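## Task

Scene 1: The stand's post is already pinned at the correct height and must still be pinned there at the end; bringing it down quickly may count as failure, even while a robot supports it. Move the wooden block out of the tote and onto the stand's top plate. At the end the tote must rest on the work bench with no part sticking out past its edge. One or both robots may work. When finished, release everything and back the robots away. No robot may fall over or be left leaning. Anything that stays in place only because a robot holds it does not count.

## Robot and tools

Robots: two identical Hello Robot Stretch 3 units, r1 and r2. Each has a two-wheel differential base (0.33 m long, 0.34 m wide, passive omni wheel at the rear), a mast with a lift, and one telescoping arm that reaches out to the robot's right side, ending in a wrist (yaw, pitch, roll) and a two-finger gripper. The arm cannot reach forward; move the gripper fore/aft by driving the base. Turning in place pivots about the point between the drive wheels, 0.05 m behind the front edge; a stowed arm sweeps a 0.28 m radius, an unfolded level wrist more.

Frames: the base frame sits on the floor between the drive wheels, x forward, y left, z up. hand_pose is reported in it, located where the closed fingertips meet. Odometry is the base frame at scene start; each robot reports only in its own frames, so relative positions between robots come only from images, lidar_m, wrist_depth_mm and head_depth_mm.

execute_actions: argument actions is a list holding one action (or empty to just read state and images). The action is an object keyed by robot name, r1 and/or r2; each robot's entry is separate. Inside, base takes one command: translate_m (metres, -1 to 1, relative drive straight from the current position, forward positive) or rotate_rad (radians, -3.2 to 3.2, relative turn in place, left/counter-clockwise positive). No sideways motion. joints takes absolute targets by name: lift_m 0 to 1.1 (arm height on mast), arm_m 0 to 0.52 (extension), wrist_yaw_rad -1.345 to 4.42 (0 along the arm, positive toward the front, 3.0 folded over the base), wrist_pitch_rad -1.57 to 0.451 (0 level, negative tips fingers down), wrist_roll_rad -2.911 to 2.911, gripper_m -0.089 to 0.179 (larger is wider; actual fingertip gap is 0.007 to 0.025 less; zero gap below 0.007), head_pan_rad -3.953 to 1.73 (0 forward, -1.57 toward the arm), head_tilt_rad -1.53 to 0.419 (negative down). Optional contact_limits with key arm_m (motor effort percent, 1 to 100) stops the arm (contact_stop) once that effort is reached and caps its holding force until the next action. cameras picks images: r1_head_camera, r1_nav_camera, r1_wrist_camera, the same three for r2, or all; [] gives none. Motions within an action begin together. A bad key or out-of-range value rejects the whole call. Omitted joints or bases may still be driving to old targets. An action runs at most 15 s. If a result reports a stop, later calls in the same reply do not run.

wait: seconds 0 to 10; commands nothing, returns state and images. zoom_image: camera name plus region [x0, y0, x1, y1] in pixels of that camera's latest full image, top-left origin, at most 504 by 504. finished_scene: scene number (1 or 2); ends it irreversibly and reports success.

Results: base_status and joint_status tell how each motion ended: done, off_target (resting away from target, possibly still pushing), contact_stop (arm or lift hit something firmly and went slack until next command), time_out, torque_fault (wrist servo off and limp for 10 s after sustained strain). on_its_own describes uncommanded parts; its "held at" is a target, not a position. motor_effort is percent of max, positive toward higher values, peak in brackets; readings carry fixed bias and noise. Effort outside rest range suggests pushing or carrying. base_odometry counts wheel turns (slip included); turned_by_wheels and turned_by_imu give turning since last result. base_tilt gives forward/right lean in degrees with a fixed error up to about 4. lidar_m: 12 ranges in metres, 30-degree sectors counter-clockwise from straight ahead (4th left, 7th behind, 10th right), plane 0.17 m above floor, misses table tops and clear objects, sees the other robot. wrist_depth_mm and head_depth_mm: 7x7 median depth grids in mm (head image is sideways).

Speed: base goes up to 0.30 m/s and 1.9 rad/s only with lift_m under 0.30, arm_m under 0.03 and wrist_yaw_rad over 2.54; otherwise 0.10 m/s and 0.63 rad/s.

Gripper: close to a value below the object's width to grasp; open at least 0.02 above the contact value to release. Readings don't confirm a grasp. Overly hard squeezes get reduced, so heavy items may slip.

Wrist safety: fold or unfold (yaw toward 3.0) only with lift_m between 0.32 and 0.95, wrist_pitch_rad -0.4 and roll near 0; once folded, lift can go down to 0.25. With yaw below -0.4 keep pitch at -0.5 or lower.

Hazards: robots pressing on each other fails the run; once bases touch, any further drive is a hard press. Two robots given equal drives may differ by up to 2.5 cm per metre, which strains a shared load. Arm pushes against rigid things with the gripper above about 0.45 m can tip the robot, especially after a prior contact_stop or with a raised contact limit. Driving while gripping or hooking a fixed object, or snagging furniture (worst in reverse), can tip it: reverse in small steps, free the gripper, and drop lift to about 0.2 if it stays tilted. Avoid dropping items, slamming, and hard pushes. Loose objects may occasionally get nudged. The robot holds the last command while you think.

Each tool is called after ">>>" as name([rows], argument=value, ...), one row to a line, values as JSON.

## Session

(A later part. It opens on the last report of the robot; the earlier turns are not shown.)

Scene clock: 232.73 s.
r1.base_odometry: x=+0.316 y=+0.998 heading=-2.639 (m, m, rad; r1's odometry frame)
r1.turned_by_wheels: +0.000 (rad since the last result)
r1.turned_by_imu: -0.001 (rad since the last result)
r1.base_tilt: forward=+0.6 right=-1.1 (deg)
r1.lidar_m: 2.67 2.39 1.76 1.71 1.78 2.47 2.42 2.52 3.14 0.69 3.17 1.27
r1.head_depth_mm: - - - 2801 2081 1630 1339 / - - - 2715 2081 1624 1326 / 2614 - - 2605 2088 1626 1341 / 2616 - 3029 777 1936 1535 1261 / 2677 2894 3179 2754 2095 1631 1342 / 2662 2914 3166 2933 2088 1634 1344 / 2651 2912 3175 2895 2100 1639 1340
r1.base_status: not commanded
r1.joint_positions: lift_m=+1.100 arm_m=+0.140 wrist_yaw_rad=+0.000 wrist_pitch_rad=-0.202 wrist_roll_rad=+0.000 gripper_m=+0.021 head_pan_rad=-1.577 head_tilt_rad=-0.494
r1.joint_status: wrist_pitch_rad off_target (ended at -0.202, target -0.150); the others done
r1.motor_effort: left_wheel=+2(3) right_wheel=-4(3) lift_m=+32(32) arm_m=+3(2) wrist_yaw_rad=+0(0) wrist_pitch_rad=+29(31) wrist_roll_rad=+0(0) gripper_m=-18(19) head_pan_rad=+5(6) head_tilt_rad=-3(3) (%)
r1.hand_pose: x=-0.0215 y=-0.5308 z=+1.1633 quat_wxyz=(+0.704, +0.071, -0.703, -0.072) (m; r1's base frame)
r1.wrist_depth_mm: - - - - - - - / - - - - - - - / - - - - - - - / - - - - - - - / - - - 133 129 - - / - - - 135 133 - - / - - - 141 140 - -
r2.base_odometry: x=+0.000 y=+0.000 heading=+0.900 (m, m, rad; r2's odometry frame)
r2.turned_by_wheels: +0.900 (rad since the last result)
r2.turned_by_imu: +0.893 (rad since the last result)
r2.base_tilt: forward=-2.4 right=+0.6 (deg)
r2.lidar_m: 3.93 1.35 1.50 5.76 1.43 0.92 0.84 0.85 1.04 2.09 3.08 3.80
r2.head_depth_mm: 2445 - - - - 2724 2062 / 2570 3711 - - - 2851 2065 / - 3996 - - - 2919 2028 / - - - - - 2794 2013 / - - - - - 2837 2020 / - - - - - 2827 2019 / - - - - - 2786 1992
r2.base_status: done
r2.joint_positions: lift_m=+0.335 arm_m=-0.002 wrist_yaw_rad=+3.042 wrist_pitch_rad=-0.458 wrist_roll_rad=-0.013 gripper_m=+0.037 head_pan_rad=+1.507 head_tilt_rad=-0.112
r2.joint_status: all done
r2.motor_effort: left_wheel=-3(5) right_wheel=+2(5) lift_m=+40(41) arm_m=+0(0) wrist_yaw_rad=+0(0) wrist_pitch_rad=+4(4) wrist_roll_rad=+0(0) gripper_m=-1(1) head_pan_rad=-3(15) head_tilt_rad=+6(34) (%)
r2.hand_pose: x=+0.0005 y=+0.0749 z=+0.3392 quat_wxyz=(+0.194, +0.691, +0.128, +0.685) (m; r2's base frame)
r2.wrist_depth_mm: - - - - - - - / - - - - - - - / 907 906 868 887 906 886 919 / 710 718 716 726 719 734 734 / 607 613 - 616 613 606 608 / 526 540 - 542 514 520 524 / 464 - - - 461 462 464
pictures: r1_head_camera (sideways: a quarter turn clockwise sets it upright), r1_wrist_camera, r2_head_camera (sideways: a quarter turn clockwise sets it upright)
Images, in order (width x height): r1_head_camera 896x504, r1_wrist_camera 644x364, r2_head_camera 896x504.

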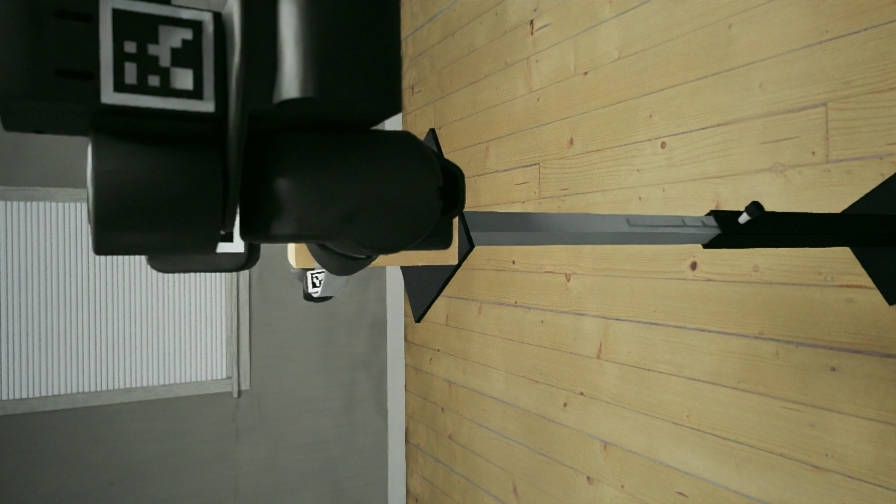

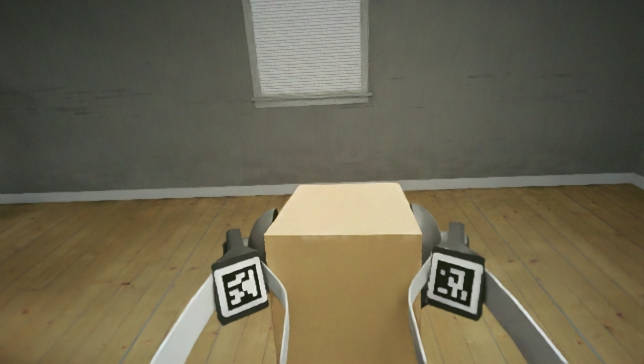

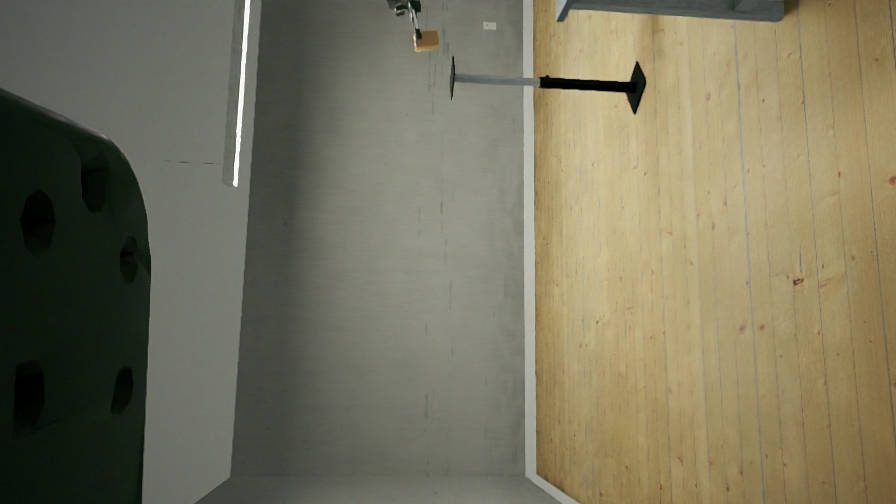

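>>> execute_actions([
  {"r1":{"joints":{"arm_m":0.325,"lift_m":1.07}},"r2":{"joints":{"head_pan_rad":1.3}}},
], cameras=["r1_wrist_camera","r1_head_camera","r2_head_camera"])

>>> zoom_image(camera="r2_head_camera", region=[380, 140, 500, 260])

Scene clock: 242.03 s.
r1.base_odometry: x=+0.316 y=+0.998 heading=-2.639 (m, m, rad; r1's odometry frame)
r1.turned_by_wheels: +0.000 (rad since the last result)
r1.turned_by_imu: -0.001 (rad since the last result)
r1.base_tilt: forward=+0.5 right=-1.2 (deg)
r1.lidar_m: 2.67 2.39 1.77 1.71 1.78 2.46 2.41 2.51 3.15 0.69 3.19 1.27
r1.head_depth_mm: 2677 - 3164 2875 2068 1623 1332 / 2649 - 3253 2860 2066 1627 1333 / 2648 - 3279 2493 2075 1624 1331 / 2678 2847 3183 775 1931 1537 1262 / 2645 2864 3169 2757 2083 1633 1336 / 2650 2877 3179 2913 2103 1629 1339 / 2662 2895 3165 2943 2072 1645 1349
r1.base_status: not commanded
r1.joint_positions: lift_m=+1.070 arm_m=+0.325 wrist_yaw_rad=+0.000 wrist_pitch_rad=-0.201 wrist_roll_rad=+0.000 gripper_m=+0.021 head_pan_rad=-1.577 head_tilt_rad=-0.494
r1.joint_status: all done
r1.motor_effort: left_wheel=+2(2) right_wheel=-3(3) lift_m=+19(29) arm_m=+3(2) wrist_yaw_rad=+0(0) wrist_pitch_rad=+28(29) wrist_roll_rad=+0(0) gripper_m=-19(19) head_pan_rad=+5(5) head_tilt_rad=-3(3) (%)
r1.hand_pose: x=-0.0215 y=-0.7159 z=+1.1343 quat_wxyz=(+0.704, +0.071, -0.703, -0.071) (m; r1's base frame)
r1.wrist_depth_mm: - - - - - - - / - - - - - - - / - - - - - - - / - - - - - - - / - - - 134 129 - - / - - - 135 132 - - / - - - 141 140 - -
r2.base_odometry: x=+0.000 y=+0.000 heading=+0.900 (m, m, rad; r2's odometry frame)
r2.turned_by_wheels: +0.000 (rad since the last result)
r2.turned_by_imu: +0.000 (rad since the last result)
r2.base_tilt: forward=-2.4 right=+0.6 (deg)
r2.lidar_m: 3.91 1.34 1.50 5.75 1.43 0.92 0.84 0.85 1.05 2.09 3.08 3.80
r2.head_depth_mm: 2419 3972 - - 2058 2730 1940 / 2413 3979 - - 3689 2876 2058 / 2451 3888 - - - 2697 2040 / 2443 3765 - - - 2823 2021 / 2685 3854 - - - 2794 2022 / - - - - - 2782 1999 / - - - - - 2746 1995
r2.base_status: not commanded
r2.joint_positions: lift_m=+0.335 arm_m=-0.002 wrist_yaw_rad=+3.042 wrist_pitch_rad=-0.458 wrist_roll_rad=-0.013 gripper_m=+0.037 head_pan_rad=+1.307 head_tilt_rad=-0.112
r2.joint_status: all done
r2.motor_effort: left_wheel=-2(3) right_wheel=+2(2) lift_m=+40(39) arm_m=+0(0) wrist_yaw_rad=+1(0) wrist_pitch_rad=+4(4) wrist_roll_rad=+0(0) gripper_m=-1(1) head_pan_rad=-2(13) head_tilt_rad=+7(7) (%)
r2.hand_pose: x=+0.0005 y=+0.0749 z=+0.3392 quat_wxyz=(+0.194, +0.691, +0.128, +0.685) (m; r2's base frame)
r2.wrist_depth_mm: - - - - - - - / - - - - - - - / 892 859 897 891 897 897 905 / 717 705 719 729 723 725 711 / 602 610 - 613 627 599 614 / 524 539 - 537 505 527 532 / 469 - - - 467 460 463
pictures: r1_head_camera (sideways: a quarter turn clockwise sets it upright), r1_wrist_camera, r2_head_camera (sideways: a quarter turn clockwise sets it upright)
Images, in order (width x height): r1_head_camera 896x504, r1_wrist_camera 644x364, r2_head_camera 896x504.

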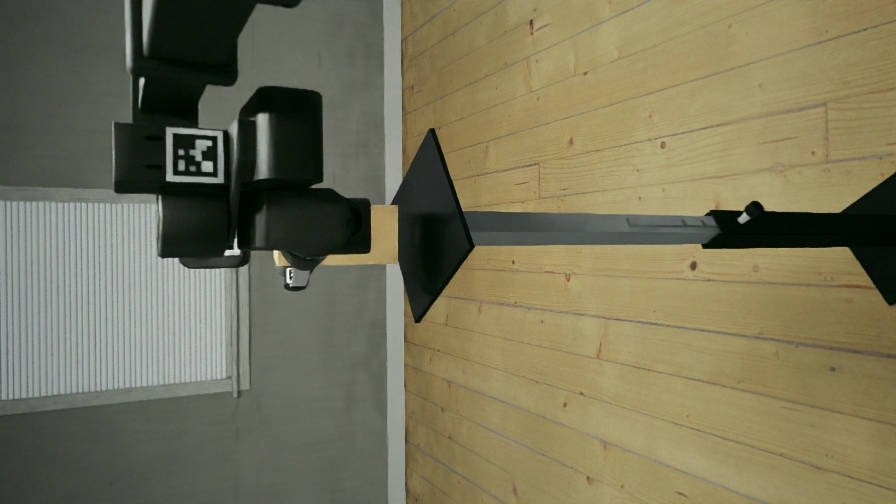

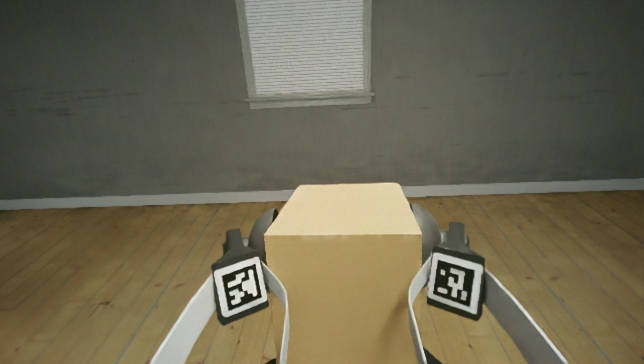

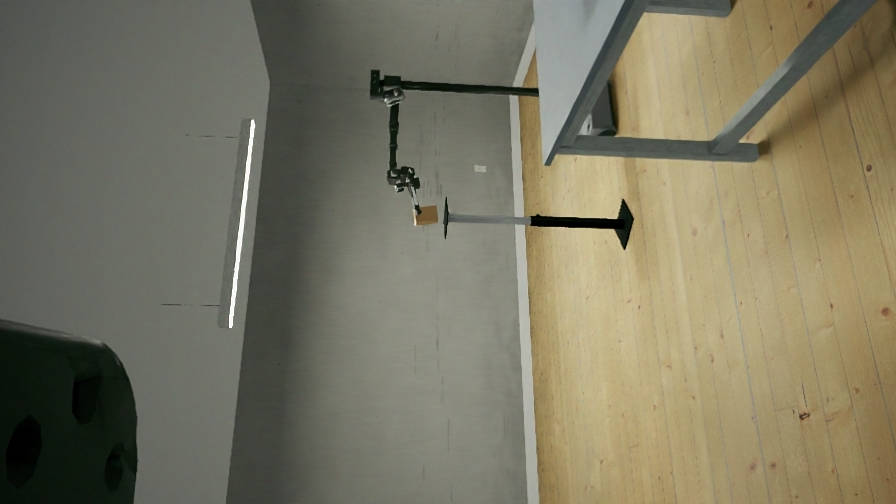

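Region (380, 140, 500, 260) of r2_head_camera's 896x504 image, scaled by 4.200, with more detail than that image has.

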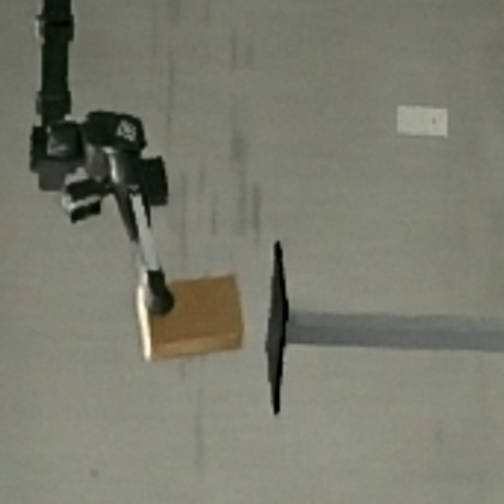

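>>> execute_actions([
  {"r1":{"base":{"translate_m":-0.008},"joints":{"arm_m":0.34,"lift_m":1.037}}},
], cameras=["r1_wrist_camera","r1_head_camera","r2_head_camera"])

>>> zoom_image(camera="r2_head_camera", region=[380, 140, 500, 260])

Scene clock: 250.83 s.
r1.base_odometry: x=+0.323 y=+1.002 heading=-2.639 (m, m, rad; r1's odometry frame)
r1.turned_by_wheels: +0.000 (rad since the last result)
r1.turned_by_imu: +0.000 (rad since the last result)
r1.base_tilt: forward=+0.5 right=-1.2 (deg)
r1.lidar_m: 2.68 2.39 1.77 1.71 1.78 2.47 2.41 2.51 3.14 0.69 3.16 1.28
r1.head_depth_mm: 2661 2794 3228 2875 2072 1624 1341 / 2651 2804 3221 2875 2068 1626 1329 / 2656 2792 - 2603 2080 1629 1334 / 2654 2861 3106 746 1864 1023 1151 / 2679 2865 3159 2754 2086 1630 1337 / 2661 2884 3162 2911 2087 1629 1337 / 2640 2905 3158 2924 2103 1632 1343
r1.base_status: done
r1.joint_positions: lift_m=+1.037 arm_m=+0.340 wrist_yaw_rad=+0.000 wrist_pitch_rad=-0.200 wrist_roll_rad=+0.000 gripper_m=+0.021 head_pan_rad=-1.577 head_tilt_rad=-0.494
r1.joint_status: all done
r1.motor_effort: left_wheel=+2(3) right_wheel=-3(9) lift_m=+18(20) arm_m=+4(5) wrist_yaw_rad=+1(1) wrist_pitch_rad=+28(28) wrist_roll_rad=+0(0) gripper_m=-19(18) head_pan_rad=+5(5) head_tilt_rad=-3(3) (%)
r1.hand_pose: x=-0.0215 y=-0.7310 z=+1.1014 quat_wxyz=(+0.704, +0.071, -0.703, -0.071) (m; r1's base frame)
r1.wrist_depth_mm: - - - - - - - / - - - - - - - / - - - - - - - / - - - - - - - / - - - 133 129 - - / - - - 136 133 - - / - - - 140 140 - -
r2.base_odometry: x=+0.000 y=+0.000 heading=+0.900 (m, m, rad; r2's odometry frame)
r2.turned_by_wheels: +0.000 (rad since the last result)
r2.turned_by_imu: +0.000 (rad since the last result)
r2.base_tilt: forward=-2.4 right=+0.6 (deg)
r2.lidar_m: 3.92 1.35 1.49 5.74 1.43 0.92 0.84 0.85 1.04 2.09 3.09 3.78
r2.head_depth_mm: 2402 3954 - - 2063 2722 1959 / 2427 3973 - - 3726 2915 2058 / 2445 3906 - - - 2702 2049 / 2450 3811 - - - 2905 2018 / 2655 3812 - - - 2787 2012 / - - - - - 2787 2006 / - - - - - 2827 2000
r2.base_status: not commanded
r2.joint_positions: lift_m=+0.335 arm_m=-0.002 wrist_yaw_rad=+3.042 wrist_pitch_rad=-0.458 wrist_roll_rad=-0.013 gripper_m=+0.037 head_pan_rad=+1.307 head_tilt_rad=-0.112
r2.joint_status: not commanded
r2.motor_effort: left_wheel=-2(3) right_wheel=+2(2) lift_m=+39(40) arm_m=+0(0) wrist_yaw_rad=+0(1) wrist_pitch_rad=+4(4) wrist_roll_rad=+0(0) gripper_m=-1(1) head_pan_rad=-3(2) head_tilt_rad=+7(6) (%)
r2.hand_pose: x=+0.0005 y=+0.0749 z=+0.3392 quat_wxyz=(+0.194, +0.691, +0.128, +0.685) (m; r2's base frame)
r2.wrist_depth_mm: - - - - - - - / - - - - - - - / 877 879 893 892 888 915 907 / 718 701 715 714 728 727 723 / 608 605 - 602 620 610 617 / 520 540 - 530 510 532 524 / 462 - - - 459 467 460
pictures: r1_head_camera (sideways: a quarter turn clockwise sets it upright), r1_wrist_camera, r2_head_camera (sideways: a quarter turn clockwise sets it upright)
Images, in order (width x height): r1_head_camera 896x504, r1_wrist_camera 644x364, r2_head_camera 896x504.

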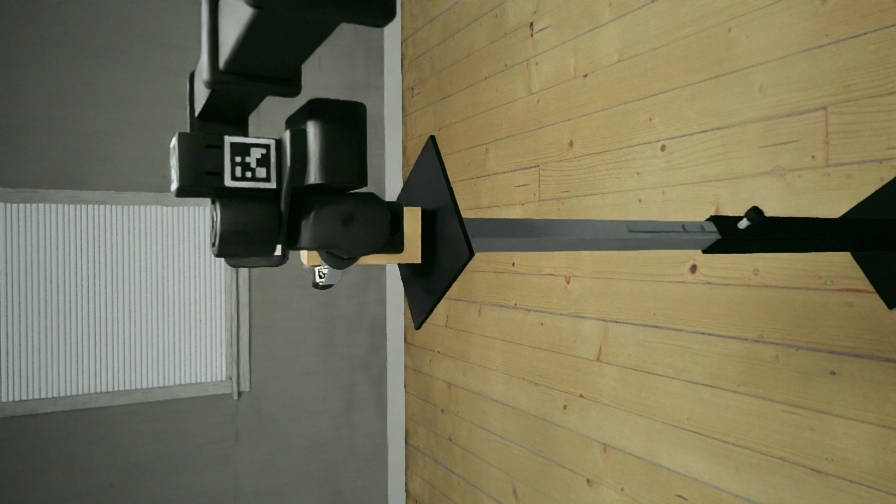

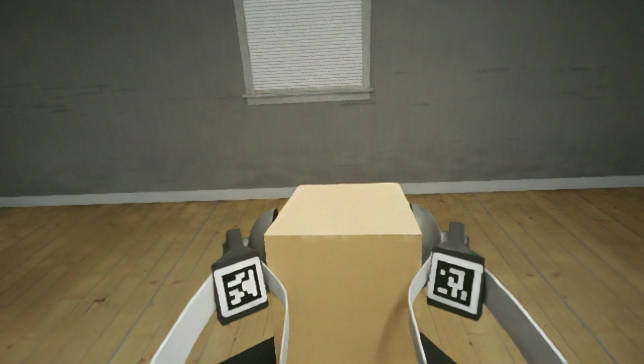

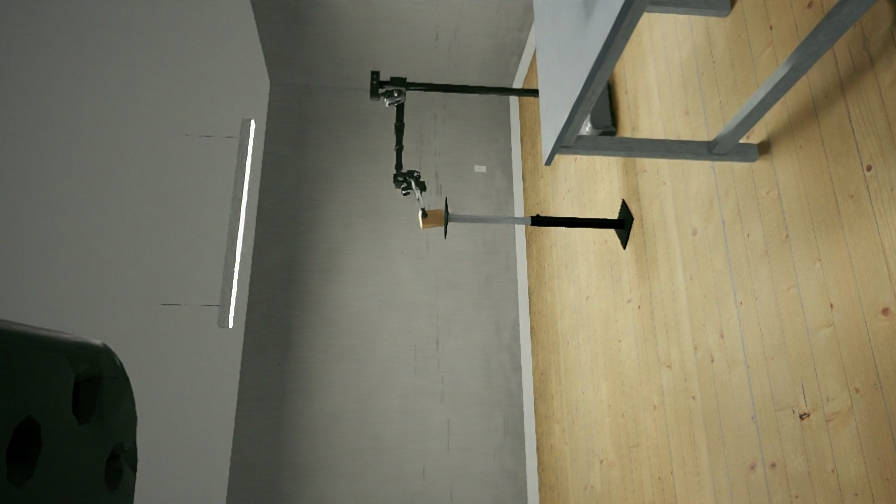

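Region (380, 140, 500, 260) of r2_head_camera's 896x504 image, scaled by 4.200, with more detail than that image has.

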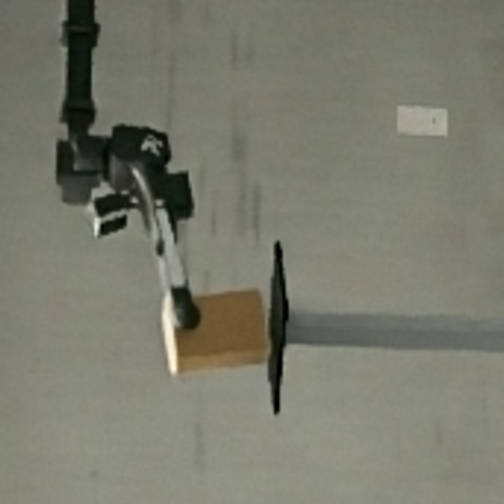

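>>> execute_actions([
  {"r1":{"joints":{"lift_m":1.022}}},
], cameras=["r1_wrist_camera","r2_head_camera"])

>>> zoom_image(camera="r2_head_camera", region=[380, 140, 500, 260])

Scene clock: 256.13 s.
r1.base_odometry: x=+0.323 y=+1.002 heading=-2.639 (m, m, rad; r1's odometry frame)
r1.turned_by_wheels: +0.000 (rad since the last result)
r1.turned_by_imu: -0.001 (rad since the last result)
r1.base_tilt: forward=+0.6 right=-1.2 (deg)
r1.lidar_m: 2.68 2.38 1.77 1.71 1.79 2.47 2.41 2.51 3.16 0.69 3.18 1.28
r1.head_depth_mm: 2641 2849 - 2712 2085 1627 1335 / 2655 2867 3183 2865 2074 1623 1336 / 2649 2847 - 2610 2083 1627 1338 / 2656 2874 - 763 1862 1023 1155 / 2665 2911 3138 2757 2085 1638 1340 / 2636 2895 3182 2939 2088 1624 1334 / 2668 2903 3171 2907 2106 1625 1344
r1.base_status: not commanded
r1.joint_positions: lift_m=+1.022 arm_m=+0.340 wrist_yaw_rad=+0.000 wrist_pitch_rad=-0.177 wrist_roll_rad=+0.000 gripper_m=+0.021 head_pan_rad=-1.577 head_tilt_rad=-0.494
r1.joint_status: all done
r1.motor_effort: left_wheel=+2(1) right_wheel=-3(3) lift_m=+17(18) arm_m=+4(4) wrist_yaw_rad=+0(0) wrist_pitch_rad=+15(28) wrist_roll_rad=+0(0) gripper_m=-18(18) head_pan_rad=+5(5) head_tilt_rad=-3(3) (%)
r1.hand_pose: x=-0.0216 y=-0.7326 z=+1.0923 quat_wxyz=(+0.705, +0.063, -0.704, -0.063) (m; r1's base frame)
r1.wrist_depth_mm: - - - - - - - / - - - - - - - / - - - - - - - / - - - - - - - / - - - 133 130 - - / - - - 135 132 - - / - - - 141 140 - -
r2.base_odometry: x=+0.000 y=+0.000 heading=+0.900 (m, m, rad; r2's odometry frame)
r2.turned_by_wheels: +0.000 (rad since the last result)
r2.turned_by_imu: +0.000 (rad since the last result)
r2.base_tilt: forward=-2.3 right=+0.5 (deg)
r2.lidar_m: 3.93 1.34 1.50 5.75 1.44 0.92 0.84 0.85 1.05 2.09 3.08 3.80
r2.head_depth_mm: 2389 - - - 2045 2724 1925 / 2447 3982 - - 3765 2911 2042 / 2431 - - - - 2716 2037 / 2461 3760 - - - 2852 2030 / 2614 3870 - - - 2819 2023 / - - - - - 2777 2008 / - - - - - 2781 2009
r2.base_status: not commanded
r2.joint_positions: lift_m=+0.335 arm_m=-0.002 wrist_yaw_rad=+3.042 wrist_pitch_rad=-0.458 wrist_roll_rad=-0.013 gripper_m=+0.037 head_pan_rad=+1.307 head_tilt_rad=-0.112
r2.joint_status: not commanded
r2.motor_effort: left_wheel=-2(2) right_wheel=+2(2) lift_m=+39(40) arm_m=+0(0) wrist_yaw_rad=+0(1) wrist_pitch_rad=+4(4) wrist_roll_rad=+0(0) gripper_m=-1(0) head_pan_rad=-2(3) head_tilt_rad=+7(7) (%)
r2.hand_pose: x=+0.0005 y=+0.0749 z=+0.3392 quat_wxyz=(+0.194, +0.691, +0.128, +0.685) (m; r2's base frame)
r2.wrist_depth_mm: - - - - - - - / - - - - - - - / 902 898 891 906 902 865 907 / 715 722 732 716 723 734 720 / 595 608 - 607 619 618 614 / 529 531 - 535 510 515 535 / 466 - - - 459 460 465
pictures: r1_wrist_camera, r2_head_camera (sideways: a quarter turn clockwise sets it upright)
Images, in order (width x height): r1_wrist_camera 644x364, r2_head_camera 896x504.

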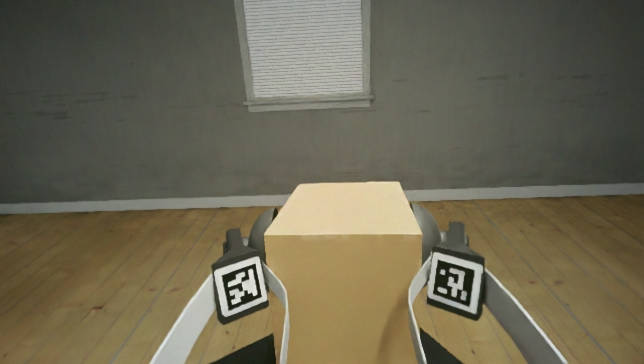

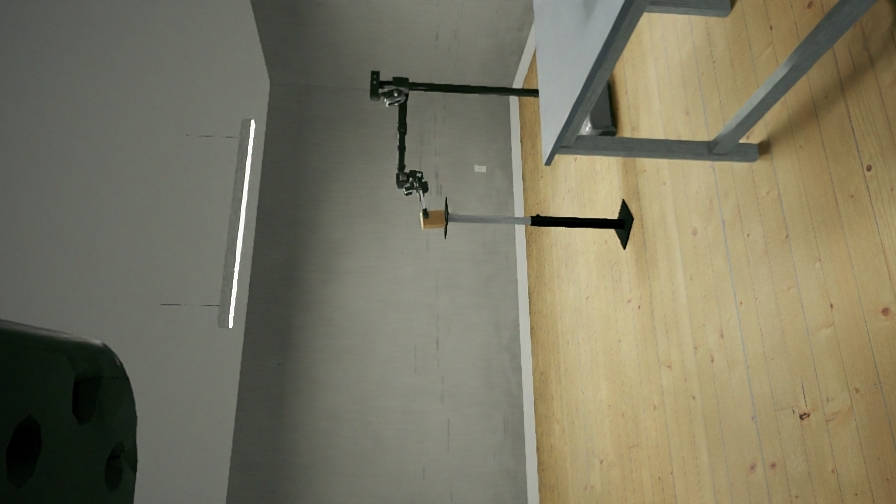

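Region (380, 140, 500, 260) of r2_head_camera's 896x504 image, scaled by 4.200, with more detail than that image has.

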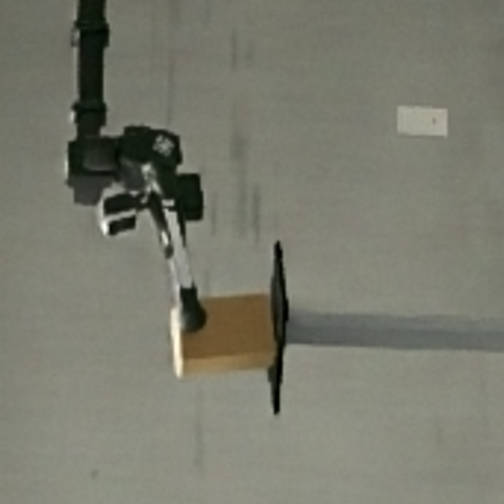

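Touching. Right it by retracting slightly and lowering.

>>> execute_actions([
  {"r1":{"joints":{"lift_m":1.017,"arm_m":0.327}}},
], cameras=["r1_wrist_camera"])

>>> execute_actions([
  {"r1":{"joints":{"gripper_m":0.12}}},
], cameras=["r1_wrist_camera"])

>>> execute_actions([
  {"r1":{"joints":{"arm_m":0.0,"head_pan_rad":-1.0}},"r2":{"joints":{"head_pan_rad":1.05}}},
], cameras=["r1_wrist_camera","r1_nav_camera","r2_head_camera"])

Scene clock: 264.47 s.
r1.base_odometry: x=+0.323 y=+1.002 heading=-2.639 (m, m, rad; r1's odometry frame)
r1.turned_by_wheels: +0.000 (rad since the last result)
r1.turned_by_imu: -0.001 (rad since the last result)
r1.base_tilt: forward=+0.5 right=-1.1 (deg)
r1.lidar_m: 2.68 2.39 1.77 1.71 1.78 2.47 2.41 2.51 3.15 0.69 3.19 1.28
r1.head_depth_mm: 2659 2866 - 2707 2091 1616 1326 / 2646 2871 - 2791 2076 1620 1330 / 2674 2843 - 2601 2094 1625 1338 / 2650 2868 - 773 1862 1023 1155 / 2678 2891 3185 2740 2097 1632 1336 / 2635 2909 3140 2934 2070 1629 1340 / 2678 2909 3188 2902 2092 1633 1340
r1.base_status: not commanded
r1.joint_positions: lift_m=+1.017 arm_m=+0.327 wrist_yaw_rad=+0.000 wrist_pitch_rad=-0.174 wrist_roll_rad=+0.000 gripper_m=+0.021 head_pan_rad=-1.577 head_tilt_rad=-0.494
r1.joint_status: all done
r1.motor_effort: left_wheel=+1(2) right_wheel=-3(3) lift_m=+17(19) arm_m=-4(2) wrist_yaw_rad=+1(1) wrist_pitch_rad=+14(15) wrist_roll_rad=+0(0) gripper_m=-19(18) head_pan_rad=+5(5) head_tilt_rad=-3(3) (%)
r1.hand_pose: x=-0.0216 y=-0.7205 z=+1.0879 quat_wxyz=(+0.705, +0.062, -0.704, -0.062) (m; r1's base frame)
r1.wrist_depth_mm: - - - - - - - / - - - - - - - / - - - - - - - / - - - 196 - - - / - - - 133 130 - - / - - - 135 133 - - / - - 243 143 144 - -
r2.base_odometry: x=+0.000 y=+0.000 heading=+0.900 (m, m, rad; r2's odometry frame)
r2.turned_by_wheels: +0.000 (rad since the last result)
r2.turned_by_imu: +0.000 (rad since the last result)
r2.base_tilt: forward=-2.3 right=+0.6 (deg)
r2.lidar_m: 3.93 1.35 1.49 5.75 1.43 0.92 0.84 0.85 1.05 2.09 3.06 3.78
r2.head_depth_mm: 2389 - - - 2052 2734 1948 / 2447 - - - 3775 2842 2038 / 2419 3819 - - - 2689 2048 / 2471 3736 - - - 2871 2018 / 2625 3767 - - - 2781 2030 / - - - - - 2821 2022 / - - - - - 2791 2027
r2.base_status: not commanded
r2.joint_positions: lift_m=+0.335 arm_m=-0.002 wrist_yaw_rad=+3.042 wrist_pitch_rad=-0.458 wrist_roll_rad=-0.013 gripper_m=+0.037 head_pan_rad=+1.307 head_tilt_rad=-0.112
r2.joint_status: not commanded
r2.motor_effort: left_wheel=-3(3) right_wheel=+2(2) lift_m=+40(40) arm_m=+0(0) wrist_yaw_rad=+1(0) wrist_pitch_rad=+4(4) wrist_roll_rad=+0(0) gripper_m=-1(1) head_pan_rad=-2(3) head_tilt_rad=+7(7) (%)
r2.hand_pose: x=+0.0005 y=+0.0749 z=+0.3392 quat_wxyz=(+0.194, +0.691, +0.128, +0.685) (m; r2's base frame)
r2.wrist_depth_mm: - - - - - - - / - - - - - - - / 899 895 892 890 851 929 925 / 701 717 721 733 731 726 751 / 614 609 - 610 617 608 602 / 509 533 - 545 521 526 525 / 466 - - - 459 466 467
pictures: r1_wrist_camera
Images, in order (width x height): r1_wrist_camera 644x364.

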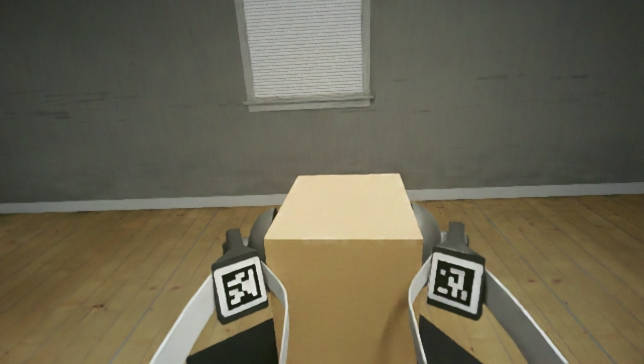

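Scene clock: 265.97 s.
r1.base_odometry: x=+0.323 y=+1.002 heading=-2.639 (m, m, rad; r1's odometry frame)
r1.turned_by_wheels: +0.000 (rad since the last result)
r1.turned_by_imu: +0.000 (rad since the last result)
r1.base_tilt: forward=+0.6 right=-1.1 (deg)
r1.lidar_m: 2.67 2.39 1.76 1.71 1.78 2.47 2.41 2.51 3.14 0.69 3.19 1.28
r1.head_depth_mm: 2636 2890 - 2741 2080 1624 1338 / 2647 2865 - 2799 2064 1625 1332 / 2681 2864 - 2592 2085 1622 1339 / 2652 2876 3160 774 1867 1021 1154 / 2667 2869 3169 2782 2084 1639 1337 / 2651 2881 3196 2902 2092 1637 1336 / 2655 2875 3190 2943 2099 1631 1346
r1.base_status: not commanded
r1.joint_positions: lift_m=+1.017 arm_m=+0.327 wrist_yaw_rad=+0.000 wrist_pitch_rad=-0.172 wrist_roll_rad=+0.000 gripper_m=+0.120 head_pan_rad=-1.577 head_tilt_rad=-0.494
r1.joint_status: all done
r1.motor_effort: left_wheel=+2(2) right_wheel=-3(3) lift_m=+17(17) arm_m=-3(4) wrist_yaw_rad=+1(0) wrist_pitch_rad=+12(14) wrist_roll_rad=+0(0) gripper_m=+0(83) head_pan_rad=+4(6) head_tilt_rad=-4(3) (%)
r1.hand_pose: x=-0.0216 y=-0.7206 z=+1.0885 quat_wxyz=(+0.705, +0.061, -0.704, -0.061) (m; r1's base frame)
r1.wrist_depth_mm: - - - - - - - / - - - - - - - / - - - - - - - / - - - - - - - / - - - 144 158 - - / - - - 131 130 - - / - - 256 140 140 - -
r2.base_odometry: x=+0.000 y=+0.000 heading=+0.900 (m, m, rad; r2's odometry frame)
r2.turned_by_wheels: +0.000 (rad since the last result)
r2.turned_by_imu: +0.000 (rad since the last result)
r2.base_tilt: forward=-2.3 right=+0.5 (deg)
r2.lidar_m: 3.92 1.35 1.51 5.75 1.43 0.92 0.84 0.84 1.05 2.09 3.08 3.81
r2.head_depth_mm: 2405 3981 - - 2069 2752 1948 / 2412 - - - 3795 2894 2039 / 2448 3850 - - - 2707 2023 / 2448 3674 - - - 2806 2028 / 2611 3869 - - - 2849 2023 / - - - - - 2752 2000 / - - - - - 2790 2008
r2.base_status: not commanded
r2.joint_positions: lift_m=+0.335 arm_m=-0.002 wrist_yaw_rad=+3.042 wrist_pitch_rad=-0.458 wrist_roll_rad=-0.013 gripper_m=+0.037 head_pan_rad=+1.307 head_tilt_rad=-0.112
r2.joint_status: not commanded
r2.motor_effort: left_wheel=-2(3) right_wheel=+2(2) lift_m=+40(40) arm_m=+0(0) wrist_yaw_rad=+0(0) wrist_pitch_rad=+4(4) wrist_roll_rad=+0(0) gripper_m=-1(1) head_pan_rad=-3(2) head_tilt_rad=+6(7) (%)
r2.hand_pose: x=+0.0005 y=+0.0749 z=+0.3392 quat_wxyz=(+0.194, +0.691, +0.128, +0.685) (m; r2's base frame)
r2.wrist_depth_mm: - - - - - - - / - - - - - - - / 880 919 895 909 907 891 888 / 730 733 734 723 733 742 736 / 606 615 - 618 626 609 607 / 522 538 - 547 510 514 521 / 475 - - - 457 457 462
pictures: r1_wrist_camera
Images, in order (width x height): r1_wrist_camera 644x364.

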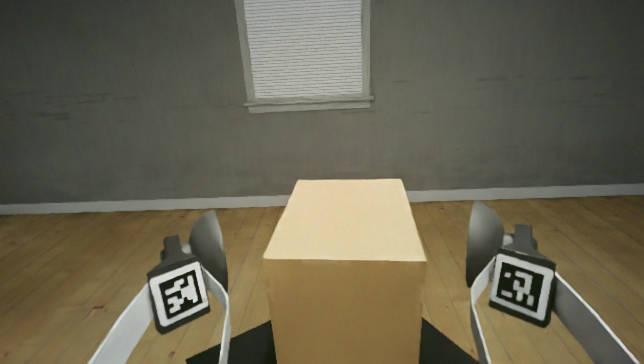

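Scene clock: 269.57 s.
r1.base_odometry: x=+0.323 y=+1.002 heading=-2.639 (m, m, rad; r1's odometry frame)
r1.turned_by_wheels: +0.000 (rad since the last result)
r1.turned_by_imu: -0.001 (rad since the last result)
r1.base_tilt: forward=+0.5 right=-1.2 (deg)
r1.lidar_m: 2.67 2.39 1.77 1.71 1.78 2.47 2.41 2.51 3.13 0.69 3.17 1.28
r1.head_depth_mm: 2685 2875 3066 2881 2065 1616 1327 / 2819 3038 3318 2896 2072 1627 1335 / 2991 3246 3540 2919 2086 1617 1336 / 3167 3417 3776 2882 2089 1626 1344 / 3376 3719 - 2895 2102 1631 1337 / 3622 3982 - 2902 2010 1629 1336 / 3886 - - 1718 1945 1636 1338
r1.base_status: not commanded
r1.joint_positions: lift_m=+1.017 arm_m=+0.003 wrist_yaw_rad=+0.000 wrist_pitch_rad=-0.172 wrist_roll_rad=+0.000 gripper_m=+0.120 head_pan_rad=-1.007 head_tilt_rad=-0.494
r1.joint_status: all done
joint sent to its limit — the command would take r1.arm_m past its lower limit, so that joint was sent only as far as its limit.
r1.motor_effort: left_wheel=+2(2) right_wheel=-3(3) lift_m=+18(17) arm_m=-4(1) wrist_yaw_rad=+0(0) wrist_pitch_rad=+12(12) wrist_roll_rad=+0(0) gripper_m=+0(0) head_pan_rad=+6(48) head_tilt_rad=-3(3) (%)
r1.hand_pose: x=-0.0215 y=-0.3966 z=+1.0886 quat_wxyz=(+0.705, +0.061, -0.704, -0.061) (m; r1's base frame)
r1.wrist_depth_mm: - - - - - - - / - - - - - - - / - - - - - - - / - - - 475 - - - / - - - - - - - / - - - - - - - / - - - - - - -
r2.base_odometry: x=+0.000 y=+0.000 heading=+0.900 (m, m, rad; r2's odometry frame)
r2.turned_by_wheels: +0.000 (rad since the last result)
r2.turned_by_imu: +0.000 (rad since the last result)
r2.base_tilt: forward=-2.4 right=+0.6 (deg)
r2.lidar_m: 3.92 1.35 1.50 5.76 1.43 0.92 0.84 0.85 1.05 2.09 3.09 3.81
r2.head_depth_mm: 2397 3952 - - 1926 2458 2070 / 2392 - - - 1858 2741 2025 / 2427 - - - 1987 2875 1908 / 2466 - - - 2448 2855 2040 / 2443 - - - 3982 2480 1998 / 2515 3857 - - - 2761 1993 / 2520 3844 - - - 2724 1979
r2.base_status: not commanded
r2.joint_positions: lift_m=+0.335 arm_m=-0.002 wrist_yaw_rad=+3.042 wrist_pitch_rad=-0.458 wrist_roll_rad=-0.013 gripper_m=+0.037 head_pan_rad=+1.057 head_tilt_rad=-0.112
r2.joint_status: all done
r2.motor_effort: left_wheel=-2(3) right_wheel=+3(2) lift_m=+40(41) arm_m=+0(0) wrist_yaw_rad=+0(1) wrist_pitch_rad=+4(4) wrist_roll_rad=+0(0) gripper_m=-1(0) head_pan_rad=-3(15) head_tilt_rad=+7(7) (%)
r2.hand_pose: x=+0.0005 y=+0.0749 z=+0.3392 quat_wxyz=(+0.194, +0.691, +0.128, +0.685) (m; r2's base frame)
r2.wrist_depth_mm: - - - - - - - / - - - - - - - / 890 898 894 888 911 898 888 / 721 719 704 712 744 729 734 / 602 592 - 618 616 605 610 / 528 540 - 548 509 531 530 / 479 - - - 460 460 459
pictures: r1_nav_camera (sideways: a quarter turn counterclockwise sets it upright), r1_wrist_camera, r2_head_camera (sideways: a quarter turn clockwise sets it upright)
Images, in order (width x height): r1_nav_camera 672x504, r1_wrist_camera 644x364, r2_head_camera 896x504.

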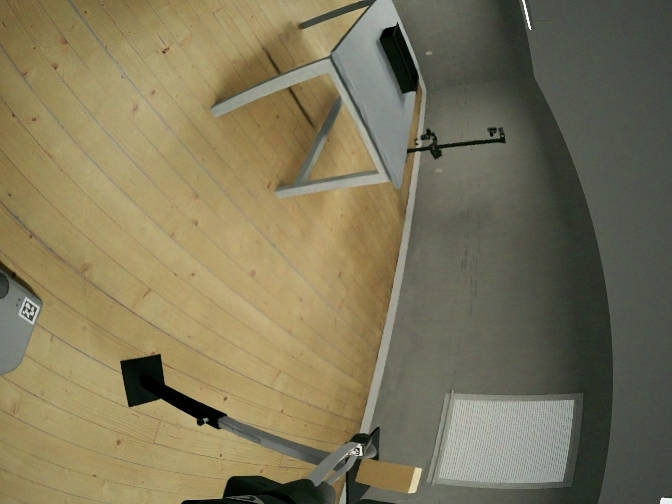

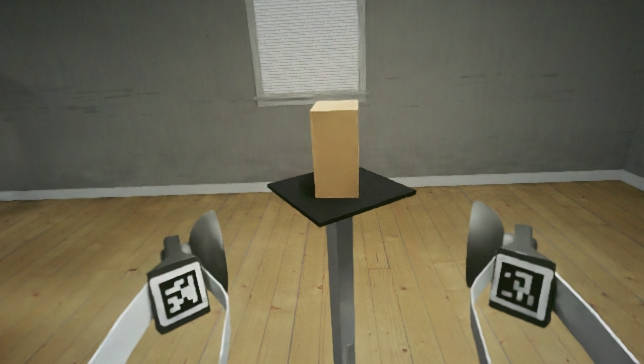

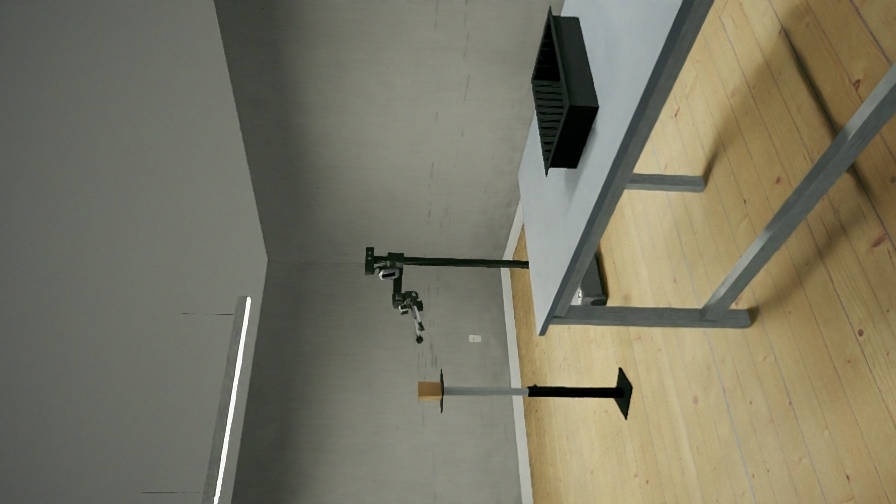

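>>> execute_actions([
  {"r1":{"joints":{"wrist_yaw_rad":1.6}}},
], cameras=[])

>>> finished_scene(scene=1)

Scene clock: 277.27 s.
r1.base_odometry: x=+0.323 y=+1.002 heading=-2.639 (m, m, rad; r1's odometry frame)
r1.turned_by_wheels: +0.000 (rad since the last result)
r1.turned_by_imu: -0.001 (rad since the last result)
r1.base_tilt: forward=+0.5 right=-1.2 (deg)
r1.lidar_m: 2.67 2.39 1.77 1.71 1.78 2.47 2.41 2.51 3.16 0.69 3.17 1.28
r1.head_depth_mm: 2676 2880 3116 2887 2080 1622 - / 2821 3043 3318 2883 2245 - - / 2987 3237 3529 2916 2258 - - / 3167 3478 3775 2910 2178 - - / 3388 3685 - 2897 2167 1626 - / 3635 3986 - 2929 2186 1631 1359 / 3953 - - 1725 1944 1636 1362
r1.base_status: not commanded
r1.joint_positions: lift_m=+1.017 arm_m=+0.003 wrist_yaw_rad=+1.598 wrist_pitch_rad=-0.172 wrist_roll_rad=+0.000 gripper_m=+0.120 head_pan_rad=-1.007 head_tilt_rad=-0.494
r1.joint_status: all done
r1.motor_effort: left_wheel=+3(2) right_wheel=-3(3) lift_m=+17(17) arm_m=-4(3) wrist_yaw_rad=+1(1) wrist_pitch_rad=+12(12) wrist_roll_rad=+0(0) gripper_m=+1(0) head_pan_rad=+5(5) head_tilt_rad=-3(3) (%)
r1.hand_pose: x=+0.2269 y=-0.1415 z=+1.0886 quat_wxyz=(+0.535, +0.547, -0.447, +0.463) (m; r1's base frame)
r1.wrist_depth_mm: - - - - - - - / - - - - - - - / - - - - - - - / - - - - - - - / - - - - - - - / - - - - - - - / - - - - - - -
r2.base_odometry: x=+0.000 y=+0.000 heading=+0.900 (m, m, rad; r2's odometry frame)
r2.turned_by_wheels: +0.000 (rad since the last result)
r2.turned_by_imu: +0.000 (rad since the last result)
r2.base_tilt: forward=-2.4 right=+0.5 (deg)
r2.lidar_m: 3.92 1.34 1.50 5.74 1.43 0.92 0.84 0.85 1.05 2.10 3.07 3.80
r2.head_depth_mm: 2396 - - - 1924 2469 2066 / 2423 - - - 1843 2695 2049 / 2455 - - - 1981 2839 1917 / 2448 - - - 2430 2842 2032 / 2481 - - - 3959 2521 2032 / 2481 3874 - - - 2803 1998 / 2545 - - - - 2753 1996
r2.base_status: not commanded
r2.joint_positions: lift_m=+0.335 arm_m=-0.002 wrist_yaw_rad=+3.042 wrist_pitch_rad=-0.458 wrist_roll_rad=-0.013 gripper_m=+0.037 head_pan_rad=+1.057 head_tilt_rad=-0.112
r2.joint_status: not commanded
r2.motor_effort: left_wheel=-2(3) right_wheel=+2(2) lift_m=+40(40) arm_m=+0(0) wrist_yaw_rad=+0(1) wrist_pitch_rad=+4(4) wrist_roll_rad=+0(0) gripper_m=+0(1) head_pan_rad=-2(2) head_tilt_rad=+7(7) (%)
r2.hand_pose: x=+0.0005 y=+0.0749 z=+0.3392 quat_wxyz=(+0.194, +0.691, +0.128, +0.685) (m; r2's base frame)
r2.wrist_depth_mm: - - - - - - - / - - - - - - - / 881 886 892 889 890 910 922 / 722 697 729 704 733 719 725 / 612 611 - 606 630 619 624 / 519 532 - 539 511 523 536 / 470 - - - 461 466 458
pictures: none
No camera images: the call's "cameras" was empty. Leave "cameras" out to get every camera's image.

The scene is finished: the task was done.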